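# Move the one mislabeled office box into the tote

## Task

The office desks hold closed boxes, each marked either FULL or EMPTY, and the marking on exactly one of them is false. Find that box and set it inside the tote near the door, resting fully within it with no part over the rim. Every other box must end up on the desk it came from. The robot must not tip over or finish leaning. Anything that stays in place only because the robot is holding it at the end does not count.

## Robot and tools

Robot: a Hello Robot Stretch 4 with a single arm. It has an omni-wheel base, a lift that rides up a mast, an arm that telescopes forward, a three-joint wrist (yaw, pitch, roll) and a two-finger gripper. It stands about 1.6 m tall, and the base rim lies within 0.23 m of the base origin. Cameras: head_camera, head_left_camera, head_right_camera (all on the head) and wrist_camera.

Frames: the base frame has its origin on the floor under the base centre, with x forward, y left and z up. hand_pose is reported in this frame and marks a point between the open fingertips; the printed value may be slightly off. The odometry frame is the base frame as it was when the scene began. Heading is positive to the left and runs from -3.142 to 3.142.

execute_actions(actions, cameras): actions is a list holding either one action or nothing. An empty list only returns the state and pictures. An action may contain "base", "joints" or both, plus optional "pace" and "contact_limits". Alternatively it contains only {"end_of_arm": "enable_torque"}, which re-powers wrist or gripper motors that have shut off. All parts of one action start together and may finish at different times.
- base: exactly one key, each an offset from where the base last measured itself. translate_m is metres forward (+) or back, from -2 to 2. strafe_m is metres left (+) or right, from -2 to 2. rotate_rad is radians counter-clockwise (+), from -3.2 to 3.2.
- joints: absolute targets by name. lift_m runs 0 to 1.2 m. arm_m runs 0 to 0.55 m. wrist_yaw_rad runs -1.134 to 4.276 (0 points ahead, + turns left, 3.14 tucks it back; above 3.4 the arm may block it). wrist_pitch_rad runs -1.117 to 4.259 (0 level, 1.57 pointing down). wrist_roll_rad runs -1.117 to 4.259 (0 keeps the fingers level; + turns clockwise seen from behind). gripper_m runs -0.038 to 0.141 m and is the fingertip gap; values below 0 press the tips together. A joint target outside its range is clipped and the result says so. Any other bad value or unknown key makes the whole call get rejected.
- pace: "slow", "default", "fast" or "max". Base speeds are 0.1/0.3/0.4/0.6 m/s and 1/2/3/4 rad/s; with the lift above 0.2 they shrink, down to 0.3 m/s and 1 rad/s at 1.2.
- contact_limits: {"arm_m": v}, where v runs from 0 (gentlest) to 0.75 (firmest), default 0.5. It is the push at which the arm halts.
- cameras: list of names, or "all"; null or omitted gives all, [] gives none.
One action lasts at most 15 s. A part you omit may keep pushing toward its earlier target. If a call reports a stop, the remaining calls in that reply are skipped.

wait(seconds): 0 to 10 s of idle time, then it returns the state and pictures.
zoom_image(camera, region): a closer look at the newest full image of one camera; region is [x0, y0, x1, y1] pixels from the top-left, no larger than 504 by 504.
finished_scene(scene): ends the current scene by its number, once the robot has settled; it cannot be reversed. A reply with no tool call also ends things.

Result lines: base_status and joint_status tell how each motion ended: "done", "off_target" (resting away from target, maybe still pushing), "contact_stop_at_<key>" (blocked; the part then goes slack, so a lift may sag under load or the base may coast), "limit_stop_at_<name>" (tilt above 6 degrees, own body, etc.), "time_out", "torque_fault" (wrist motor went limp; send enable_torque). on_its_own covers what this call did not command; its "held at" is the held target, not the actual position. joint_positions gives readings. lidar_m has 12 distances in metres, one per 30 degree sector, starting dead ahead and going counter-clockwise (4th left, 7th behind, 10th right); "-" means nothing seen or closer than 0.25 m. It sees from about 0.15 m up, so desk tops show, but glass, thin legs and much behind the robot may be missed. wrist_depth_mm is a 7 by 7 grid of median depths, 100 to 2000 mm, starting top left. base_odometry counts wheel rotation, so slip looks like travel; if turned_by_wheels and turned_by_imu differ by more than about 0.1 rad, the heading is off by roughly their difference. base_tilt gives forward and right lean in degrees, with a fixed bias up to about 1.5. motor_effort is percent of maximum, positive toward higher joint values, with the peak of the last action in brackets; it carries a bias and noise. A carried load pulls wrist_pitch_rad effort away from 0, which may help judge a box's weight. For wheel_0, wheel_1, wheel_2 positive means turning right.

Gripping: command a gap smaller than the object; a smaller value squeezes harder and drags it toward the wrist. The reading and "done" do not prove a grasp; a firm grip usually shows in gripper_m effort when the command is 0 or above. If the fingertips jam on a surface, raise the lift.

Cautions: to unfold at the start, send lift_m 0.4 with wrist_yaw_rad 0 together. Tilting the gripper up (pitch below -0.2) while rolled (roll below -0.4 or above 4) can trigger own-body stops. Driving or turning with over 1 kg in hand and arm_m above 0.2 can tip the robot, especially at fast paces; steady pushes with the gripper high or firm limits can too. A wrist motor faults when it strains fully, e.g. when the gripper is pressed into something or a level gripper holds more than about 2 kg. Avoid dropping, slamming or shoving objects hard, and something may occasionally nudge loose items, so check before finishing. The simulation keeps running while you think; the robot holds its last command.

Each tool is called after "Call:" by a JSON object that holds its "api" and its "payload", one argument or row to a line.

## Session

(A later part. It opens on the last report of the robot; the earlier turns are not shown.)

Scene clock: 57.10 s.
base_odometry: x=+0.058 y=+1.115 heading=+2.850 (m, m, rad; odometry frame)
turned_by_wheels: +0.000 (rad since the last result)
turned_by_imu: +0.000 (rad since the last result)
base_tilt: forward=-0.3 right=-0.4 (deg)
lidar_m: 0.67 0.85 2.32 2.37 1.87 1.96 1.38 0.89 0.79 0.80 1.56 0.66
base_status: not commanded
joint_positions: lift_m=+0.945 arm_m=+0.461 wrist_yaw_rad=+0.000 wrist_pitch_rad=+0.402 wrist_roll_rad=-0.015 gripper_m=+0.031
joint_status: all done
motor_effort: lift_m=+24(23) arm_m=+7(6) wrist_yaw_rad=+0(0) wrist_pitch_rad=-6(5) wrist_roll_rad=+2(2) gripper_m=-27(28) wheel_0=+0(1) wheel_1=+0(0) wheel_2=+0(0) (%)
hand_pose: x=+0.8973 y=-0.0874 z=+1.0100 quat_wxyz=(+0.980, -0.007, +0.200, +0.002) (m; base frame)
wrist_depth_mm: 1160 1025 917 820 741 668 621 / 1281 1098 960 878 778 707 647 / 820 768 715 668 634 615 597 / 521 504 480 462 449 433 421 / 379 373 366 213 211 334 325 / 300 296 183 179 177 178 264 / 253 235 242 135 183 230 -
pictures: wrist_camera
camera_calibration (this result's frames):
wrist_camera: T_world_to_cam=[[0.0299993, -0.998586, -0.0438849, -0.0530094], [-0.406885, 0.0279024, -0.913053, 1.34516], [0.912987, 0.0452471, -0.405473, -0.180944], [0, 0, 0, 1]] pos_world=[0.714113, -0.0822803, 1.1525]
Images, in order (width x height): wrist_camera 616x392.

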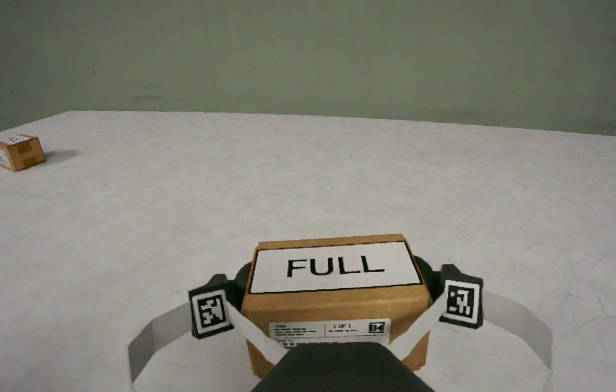

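Call:
{"api": "execute_actions", "payload": {
  "actions": [
    {"joints":{"arm_m":0},"pace":"fast"}
  ],
  "cameras": []
}}

Call:
{"api": "execute_actions", "payload": {
  "actions": [
    {"base":{"rotate_rad":2.27},"joints":{"lift_m":0.5,"wrist_pitch_rad":1.3},"pace":"fast"}
  ],
  "cameras": []
}}

Call:
{"api": "execute_actions", "payload": {
  "actions": [
    {"base":{"translate_m":1.4},"joints":{"arm_m":0.2,"lift_m":0.35},"pace":"fast"}
  ],
  "cameras": ["head_camera","wrist_camera"]
}}

Scene clock: 60.43 s.
base_odometry: x=+0.058 y=+1.115 heading=+2.850 (m, m, rad; odometry frame)
turned_by_wheels: +0.000 (rad since the last result)
turned_by_imu: +0.001 (rad since the last result)
base_tilt: forward=-0.3 right=-0.2 (deg)
lidar_m: 0.64 0.86 2.32 2.39 1.87 1.94 1.32 0.89 0.79 0.81 1.51 0.67
base_status: not commanded
joint_positions: lift_m=+0.945 arm_m=+0.001 wrist_yaw_rad=+0.000 wrist_pitch_rad=+0.403 wrist_roll_rad=-0.015 gripper_m=+0.031
joint_status: all done
motor_effort: lift_m=+24(24) arm_m=-7(7) wrist_yaw_rad=+2(0) wrist_pitch_rad=-7(7) wrist_roll_rad=+0(0) gripper_m=-26(27) wheel_0=+0(0) wheel_1=+0(0) wheel_2=+1(1) (%)
hand_pose: x=+0.4374 y=-0.0875 z=+1.0099 quat_wxyz=(+0.980, -0.007, +0.200, +0.001) (m; base frame)
wrist_depth_mm: 1756 1576 1397 1229 1098 1008 946 / 1921 1576 1397 1229 1138 1008 991 / 854 778 723 683 647 621 1008 / - 1863 1661 535 480 439 452 / - - 1078 213 211 1229 1160 / 1661 1576 182 180 177 179 1205 / 1464 1336 1397 135 183 1281 1255
pictures: none
No camera images: the call's "cameras" was empty. Leave "cameras" out to get every camera's image.

Scene clock: 63.00 s.
base_odometry: x=+0.058 y=+1.115 heading=-1.163 (m, m, rad; odometry frame)
turned_by_wheels: +2.270 (rad since the last result)
turned_by_imu: +2.272 (rad since the last result)
base_tilt: forward=-0.2 right=-0.3 (deg)
lidar_m: 1.84 1.92 1.12 0.81 0.77 1.74 1.49 0.66 0.69 1.03 2.29 2.46
base_status: done
joint_positions: lift_m=+0.500 arm_m=+0.001 wrist_yaw_rad=+0.000 wrist_pitch_rad=+1.301 wrist_roll_rad=-0.015 gripper_m=+0.031
joint_status: all done
motor_effort: lift_m=+17(21) arm_m=-6(6) wrist_yaw_rad=+1(2) wrist_pitch_rad=-1(2) wrist_roll_rad=+1(1) gripper_m=-26(26) wheel_0=+0(5) wheel_1=-1(3) wheel_2=+0(5) (%)
hand_pose: x=+0.2490 y=-0.0874 z=+0.4005 quat_wxyz=(+0.796, -0.006, +0.605, +0.005) (m; base frame)
wrist_depth_mm: 759 741 741 715 707 699 683 / 732 715 707 691 683 676 661 / 707 699 676 668 661 654 647 / 676 661 654 647 640 627 621 / 647 640 634 213 210 603 603 / 621 615 182 179 177 178 574 / 615 591 397 135 183 574 -
pictures: none
No camera images: the call's "cameras" was empty. Leave "cameras" out to get every camera's image.

Scene clock: 67.87 s.
base_odometry: x=+0.613 y=-0.170 heading=-1.163 (m, m, rad; odometry frame)
turned_by_wheels: +0.000 (rad since the last result)
turned_by_imu: +0.001 (rad since the last result)
base_tilt: forward=-0.2 right=-0.3 (deg)
lidar_m: 0.57 0.66 0.74 1.53 1.42 1.52 2.30 1.91 2.00 1.74 1.69 0.58
base_status: done
joint_positions: lift_m=+0.350 arm_m=+0.199 wrist_yaw_rad=+0.000 wrist_pitch_rad=+1.301 wrist_roll_rad=-0.015 gripper_m=+0.031
joint_status: all done
motor_effort: lift_m=+18(16) arm_m=+7(6) wrist_yaw_rad=+0(2) wrist_pitch_rad=+0(2) wrist_roll_rad=+2(1) gripper_m=-24(26) wheel_0=-1(7) wheel_1=+0(6) wheel_2=+1(11) (%)
hand_pose: x=+0.4468 y=-0.0874 z=+0.2504 quat_wxyz=(+0.796, -0.006, +0.605, +0.005) (m; base frame)
wrist_depth_mm: 580 569 436 544 539 530 521 / 554 539 517 473 424 508 508 / 525 459 512 504 496 492 492 / 512 504 492 488 484 477 469 / 496 484 484 213 210 459 455 / 477 473 182 179 178 178 442 / 462 452 455 135 183 433 -
pictures: head_camera, wrist_camera
camera_calibration (this result's frames):
wrist_camera: T_world_to_cam=[[-0.0155638, -0.998596, -0.0506338, -0.0508226], [-0.967726, 0.0277828, -0.25047, 0.55303], [0.251525, 0.0451013, -0.966799, 0.358446], [0, 0, 0, 1]] pos_world=[0.444233, -0.0822823, 0.482489]
Images, in order (width x height): head_camera 420x560, wrist_camera 616x392.

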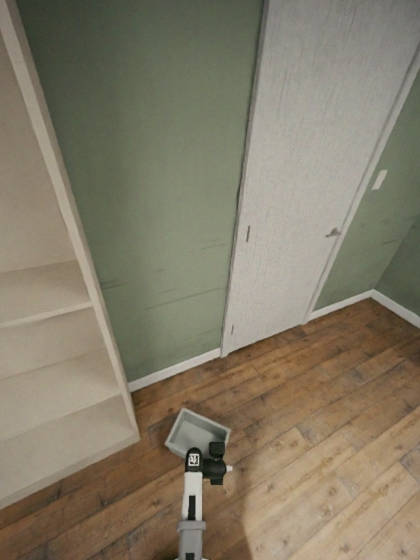

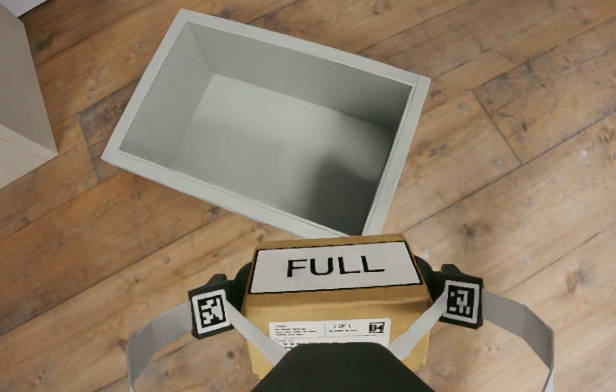

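Call:
{"api": "execute_actions", "payload": {
  "actions": [
    {"base":{"strafe_m":0.09},"joints":{"arm_m":0.39,"wrist_yaw_rad":-0.33,"lift_m":0.27}}
  ],
  "cameras": ["wrist_camera"]
}}

Call:
{"api": "execute_actions", "payload": {
  "actions": [
    {"joints":{"lift_m":0.16}}
  ],
  "cameras": ["head_camera","wrist_camera"]
}}

Scene clock: 70.77 s.
base_odometry: x=+0.696 y=-0.135 heading=-1.163 (m, m, rad; odometry frame)
turned_by_wheels: +0.000 (rad since the last result)
turned_by_imu: +0.001 (rad since the last result)
base_tilt: forward=-0.2 right=-0.4 (deg)
lidar_m: 0.50 0.63 0.69 1.51 1.36 1.46 2.84 1.96 2.09 1.81 1.77 0.49
base_status: done
joint_positions: lift_m=+0.270 arm_m=+0.389 wrist_yaw_rad=-0.330 wrist_pitch_rad=+1.301 wrist_roll_rad=-0.015 gripper_m=+0.031
joint_status: all done
motor_effort: lift_m=+17(19) arm_m=+7(8) wrist_yaw_rad=+0(7) wrist_pitch_rad=-3(2) wrist_roll_rad=+3(1) gripper_m=-26(26) wheel_0=+1(6) wheel_1=+0(8) wheel_2=+1(1) (%)
hand_pose: x=+0.6043 y=-0.1076 z=+0.1704 quat_wxyz=(+0.786, +0.093, +0.598, -0.126) (m; base frame)
wrist_depth_mm: 469 473 462 455 449 445 436 / 462 459 449 442 433 427 421 / 445 439 324 315 307 300 407 / 427 421 392 402 394 327 392 / 413 402 394 213 209 329 377 / 399 312 182 180 177 179 364 / 384 286 320 135 183 297 -
pictures: wrist_camera
camera_calibration (this result's frames):
wrist_camera: T_world_to_cam=[[-0.338365, -0.939652, -0.050628, 0.128775], [-0.906521, 0.339923, -0.250345, 0.682514], [0.252447, -0.0388125, -0.966832, 0.232852], [0, 0, 0, 1]] pos_world=[0.603503, -0.101961, 0.402513]
Images, in order (width x height): wrist_camera 616x392.

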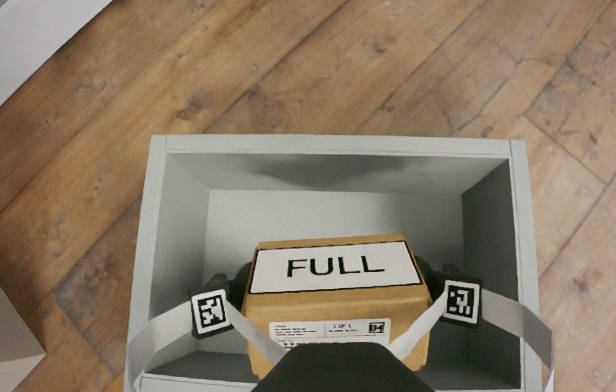

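Scene clock: 72.27 s.
base_odometry: x=+0.696 y=-0.135 heading=-1.163 (m, m, rad; odometry frame)
turned_by_wheels: +0.000 (rad since the last result)
turned_by_imu: +0.001 (rad since the last result)
base_tilt: forward=-0.3 right=-0.3 (deg)
lidar_m: 0.58 0.62 0.68 1.51 1.37 1.45 2.82 1.94 2.07 1.81 1.78 0.58
base_status: not commanded
joint_positions: lift_m=+0.160 arm_m=+0.389 wrist_yaw_rad=-0.330 wrist_pitch_rad=+1.301 wrist_roll_rad=-0.015 gripper_m=+0.031
joint_status: all done
motor_effort: lift_m=+17(15) arm_m=+6(6) wrist_yaw_rad=+0(0) wrist_pitch_rad=-1(1) wrist_roll_rad=-1(2) gripper_m=-28(27) wheel_0=+1(1) wheel_1=+0(0) wheel_2=+1(1) (%)
hand_pose: x=+0.6043 y=-0.1076 z=+0.0605 quat_wxyz=(+0.786, +0.093, +0.598, -0.126) (m; base frame)
wrist_depth_mm: 351 345 338 332 327 324 319 / 336 198 196 195 190 186 184 / 195 237 273 267 262 252 229 / 186 251 300 294 290 285 229 / 180 251 290 213 210 276 227 / 176 235 182 180 177 179 224 / 179 218 271 135 183 258 -
pictures: head_camera, wrist_camera
camera_calibration (this result's frames):
wrist_camera: T_world_to_cam=[[-0.338365, -0.939652, -0.0506279, 0.123208], [-0.906521, 0.339923, -0.250345, 0.654985], [0.252446, -0.0388125, -0.966832, 0.126527], [0, 0, 0, 1]] pos_world=[0.603506, -0.101961, 0.29254]
Images, in order (width x height): head_camera 420x560, wrist_camera 616x392.

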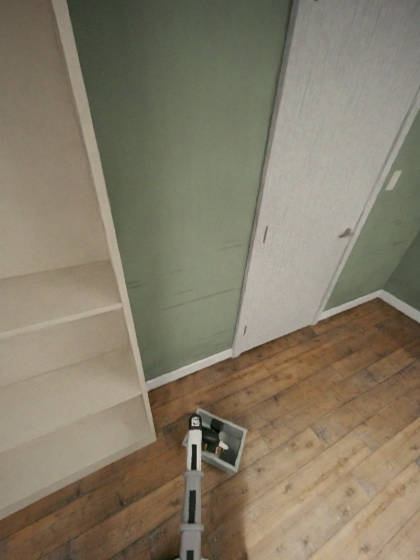

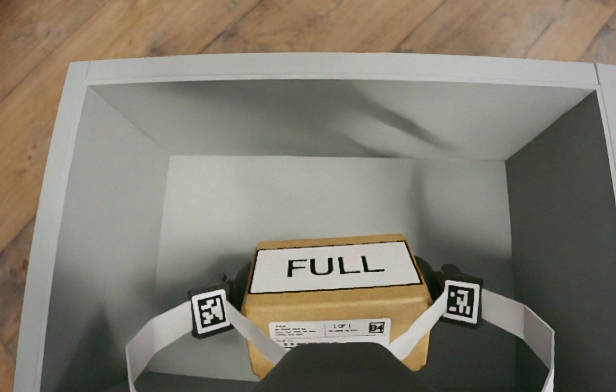

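Call:
{"api": "execute_actions", "payload": {
  "actions": [
    {"joints":{"lift_m":0.148,"arm_m":0.415}}
  ],
  "cameras": []
}}

Call:
{"api": "execute_actions", "payload": {
  "actions": [
    {"joints":{"gripper_m":0.12}}
  ],
  "cameras": []
}}

Call:
{"api": "execute_actions", "payload": {
  "actions": [
    {"joints":{"lift_m":0.3},"pace":"fast"}
  ],
  "cameras": ["wrist_camera"]
}}

Call:
{"api": "finished_scene", "payload": {
  "scene": 1
}}

Scene clock: 74.20 s.
base_odometry: x=+0.696 y=-0.135 heading=-1.163 (m, m, rad; odometry frame)
turned_by_wheels: +0.000 (rad since the last result)
turned_by_imu: +0.001 (rad since the last result)
base_tilt: forward=-0.4 right=-0.2 (deg)
lidar_m: 0.59 0.63 0.69 1.48 1.33 1.44 2.83 1.93 2.05 1.83 1.77 0.53
base_status: not commanded
joint_positions: lift_m=+0.148 arm_m=+0.414 wrist_yaw_rad=-0.330 wrist_pitch_rad=+1.301 wrist_roll_rad=-0.015 gripper_m=+0.031
joint_status: all done
motor_effort: lift_m=+17(20) arm_m=+7(8) wrist_yaw_rad=+0(0) wrist_pitch_rad=-1(2) wrist_roll_rad=+1(1) gripper_m=-27(25) wheel_0=+1(1) wheel_1=+0(0) wheel_2=+1(2) (%)
hand_pose: x=+0.6293 y=-0.1076 z=+0.0484 quat_wxyz=(+0.786, +0.093, +0.598, -0.126) (m; base frame)
wrist_depth_mm: 336 329 324 319 314 310 306 / 325 182 179 176 172 171 296 / 181 204 211 207 201 195 197 / 173 233 285 281 276 272 245 / 166 233 278 213 211 264 243 / 163 218 182 179 177 179 238 / 167 202 258 135 183 248 -
pictures: none
No camera images: the call's "cameras" was empty. Leave "cameras" out to get every camera's image.

Scene clock: 75.97 s.
base_odometry: x=+0.696 y=-0.135 heading=-1.163 (m, m, rad; odometry frame)
turned_by_wheels: +0.000 (rad since the last result)
turned_by_imu: +0.001 (rad since the last result)
base_tilt: forward=-0.3 right=-0.4 (deg)
lidar_m: 0.59 0.64 0.69 1.48 1.36 1.48 2.84 1.93 2.09 1.83 1.78 0.50
base_status: not commanded
joint_positions: lift_m=+0.148 arm_m=+0.414 wrist_yaw_rad=-0.330 wrist_pitch_rad=+1.301 wrist_roll_rad=-0.015 gripper_m=+0.120
joint_status: all done
motor_effort: lift_m=+17(17) arm_m=+6(6) wrist_yaw_rad=+0(0) wrist_pitch_rad=-2(1) wrist_roll_rad=+1(1) gripper_m=+1(27) wheel_0=+0(1) wheel_1=+0(0) wheel_2=+1(1) (%)
hand_pose: x=+0.6293 y=-0.1076 z=+0.0484 quat_wxyz=(+0.786, +0.093, +0.598, -0.126) (m; base frame)
wrist_depth_mm: 336 330 325 319 315 309 304 / 324 182 178 175 173 297 296 / 181 203 211 207 202 196 197 / 173 233 285 279 277 272 244 / 166 234 277 273 270 265 242 / 163 233 200 264 215 251 238 / 167 216 259 145 209 248 -
pictures: none
No camera images: the call's "cameras" was empty. Leave "cameras" out to get every camera's image.

Scene clock: 77.37 s.
base_odometry: x=+0.696 y=-0.135 heading=-1.163 (m, m, rad; odometry frame)
turned_by_wheels: +0.000 (rad since the last result)
turned_by_imu: +0.001 (rad since the last result)
base_tilt: forward=-0.4 right=-0.3 (deg)
lidar_m: 0.48 0.61 0.68 1.46 1.37 1.44 2.82 1.94 2.07 1.80 1.78 0.49
base_status: not commanded
joint_positions: lift_m=+0.300 arm_m=+0.414 wrist_yaw_rad=-0.330 wrist_pitch_rad=+1.301 wrist_roll_rad=-0.015 gripper_m=+0.120
joint_status: all done
motor_effort: lift_m=+23(24) arm_m=+6(7) wrist_yaw_rad=+0(0) wrist_pitch_rad=-1(1) wrist_roll_rad=+1(2) gripper_m=+1(0) wheel_0=+1(1) wheel_1=+0(0) wheel_2=+2(1) (%)
hand_pose: x=+0.6293 y=-0.1076 z=+0.1999 quat_wxyz=(+0.786, +0.093, +0.598, -0.126) (m; base frame)
wrist_depth_mm: 449 500 500 488 484 473 469 / 484 492 484 473 469 459 455 / 480 469 462 455 452 442 439 / 459 452 336 373 359 310 421 / 442 436 421 424 415 301 407 / 424 421 200 392 394 283 394 / 413 407 379 146 387 340 384
pictures: wrist_camera
camera_calibration (this result's frames):
wrist_camera: T_world_to_cam=[[-0.338452, -0.939621, -0.0506272, 0.138783], [-0.906501, 0.340008, -0.250299, 0.71254], [0.2524, -0.0388207, -0.966844, 0.255071], [0, 0, 0, 1]] pos_world=[0.628509, -0.101964, 0.431989]
Images, in order (width x height): wrist_camera 616x392.

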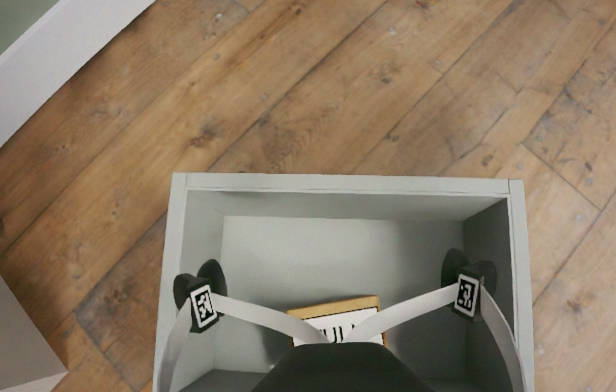

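The scene is finished: the task was done.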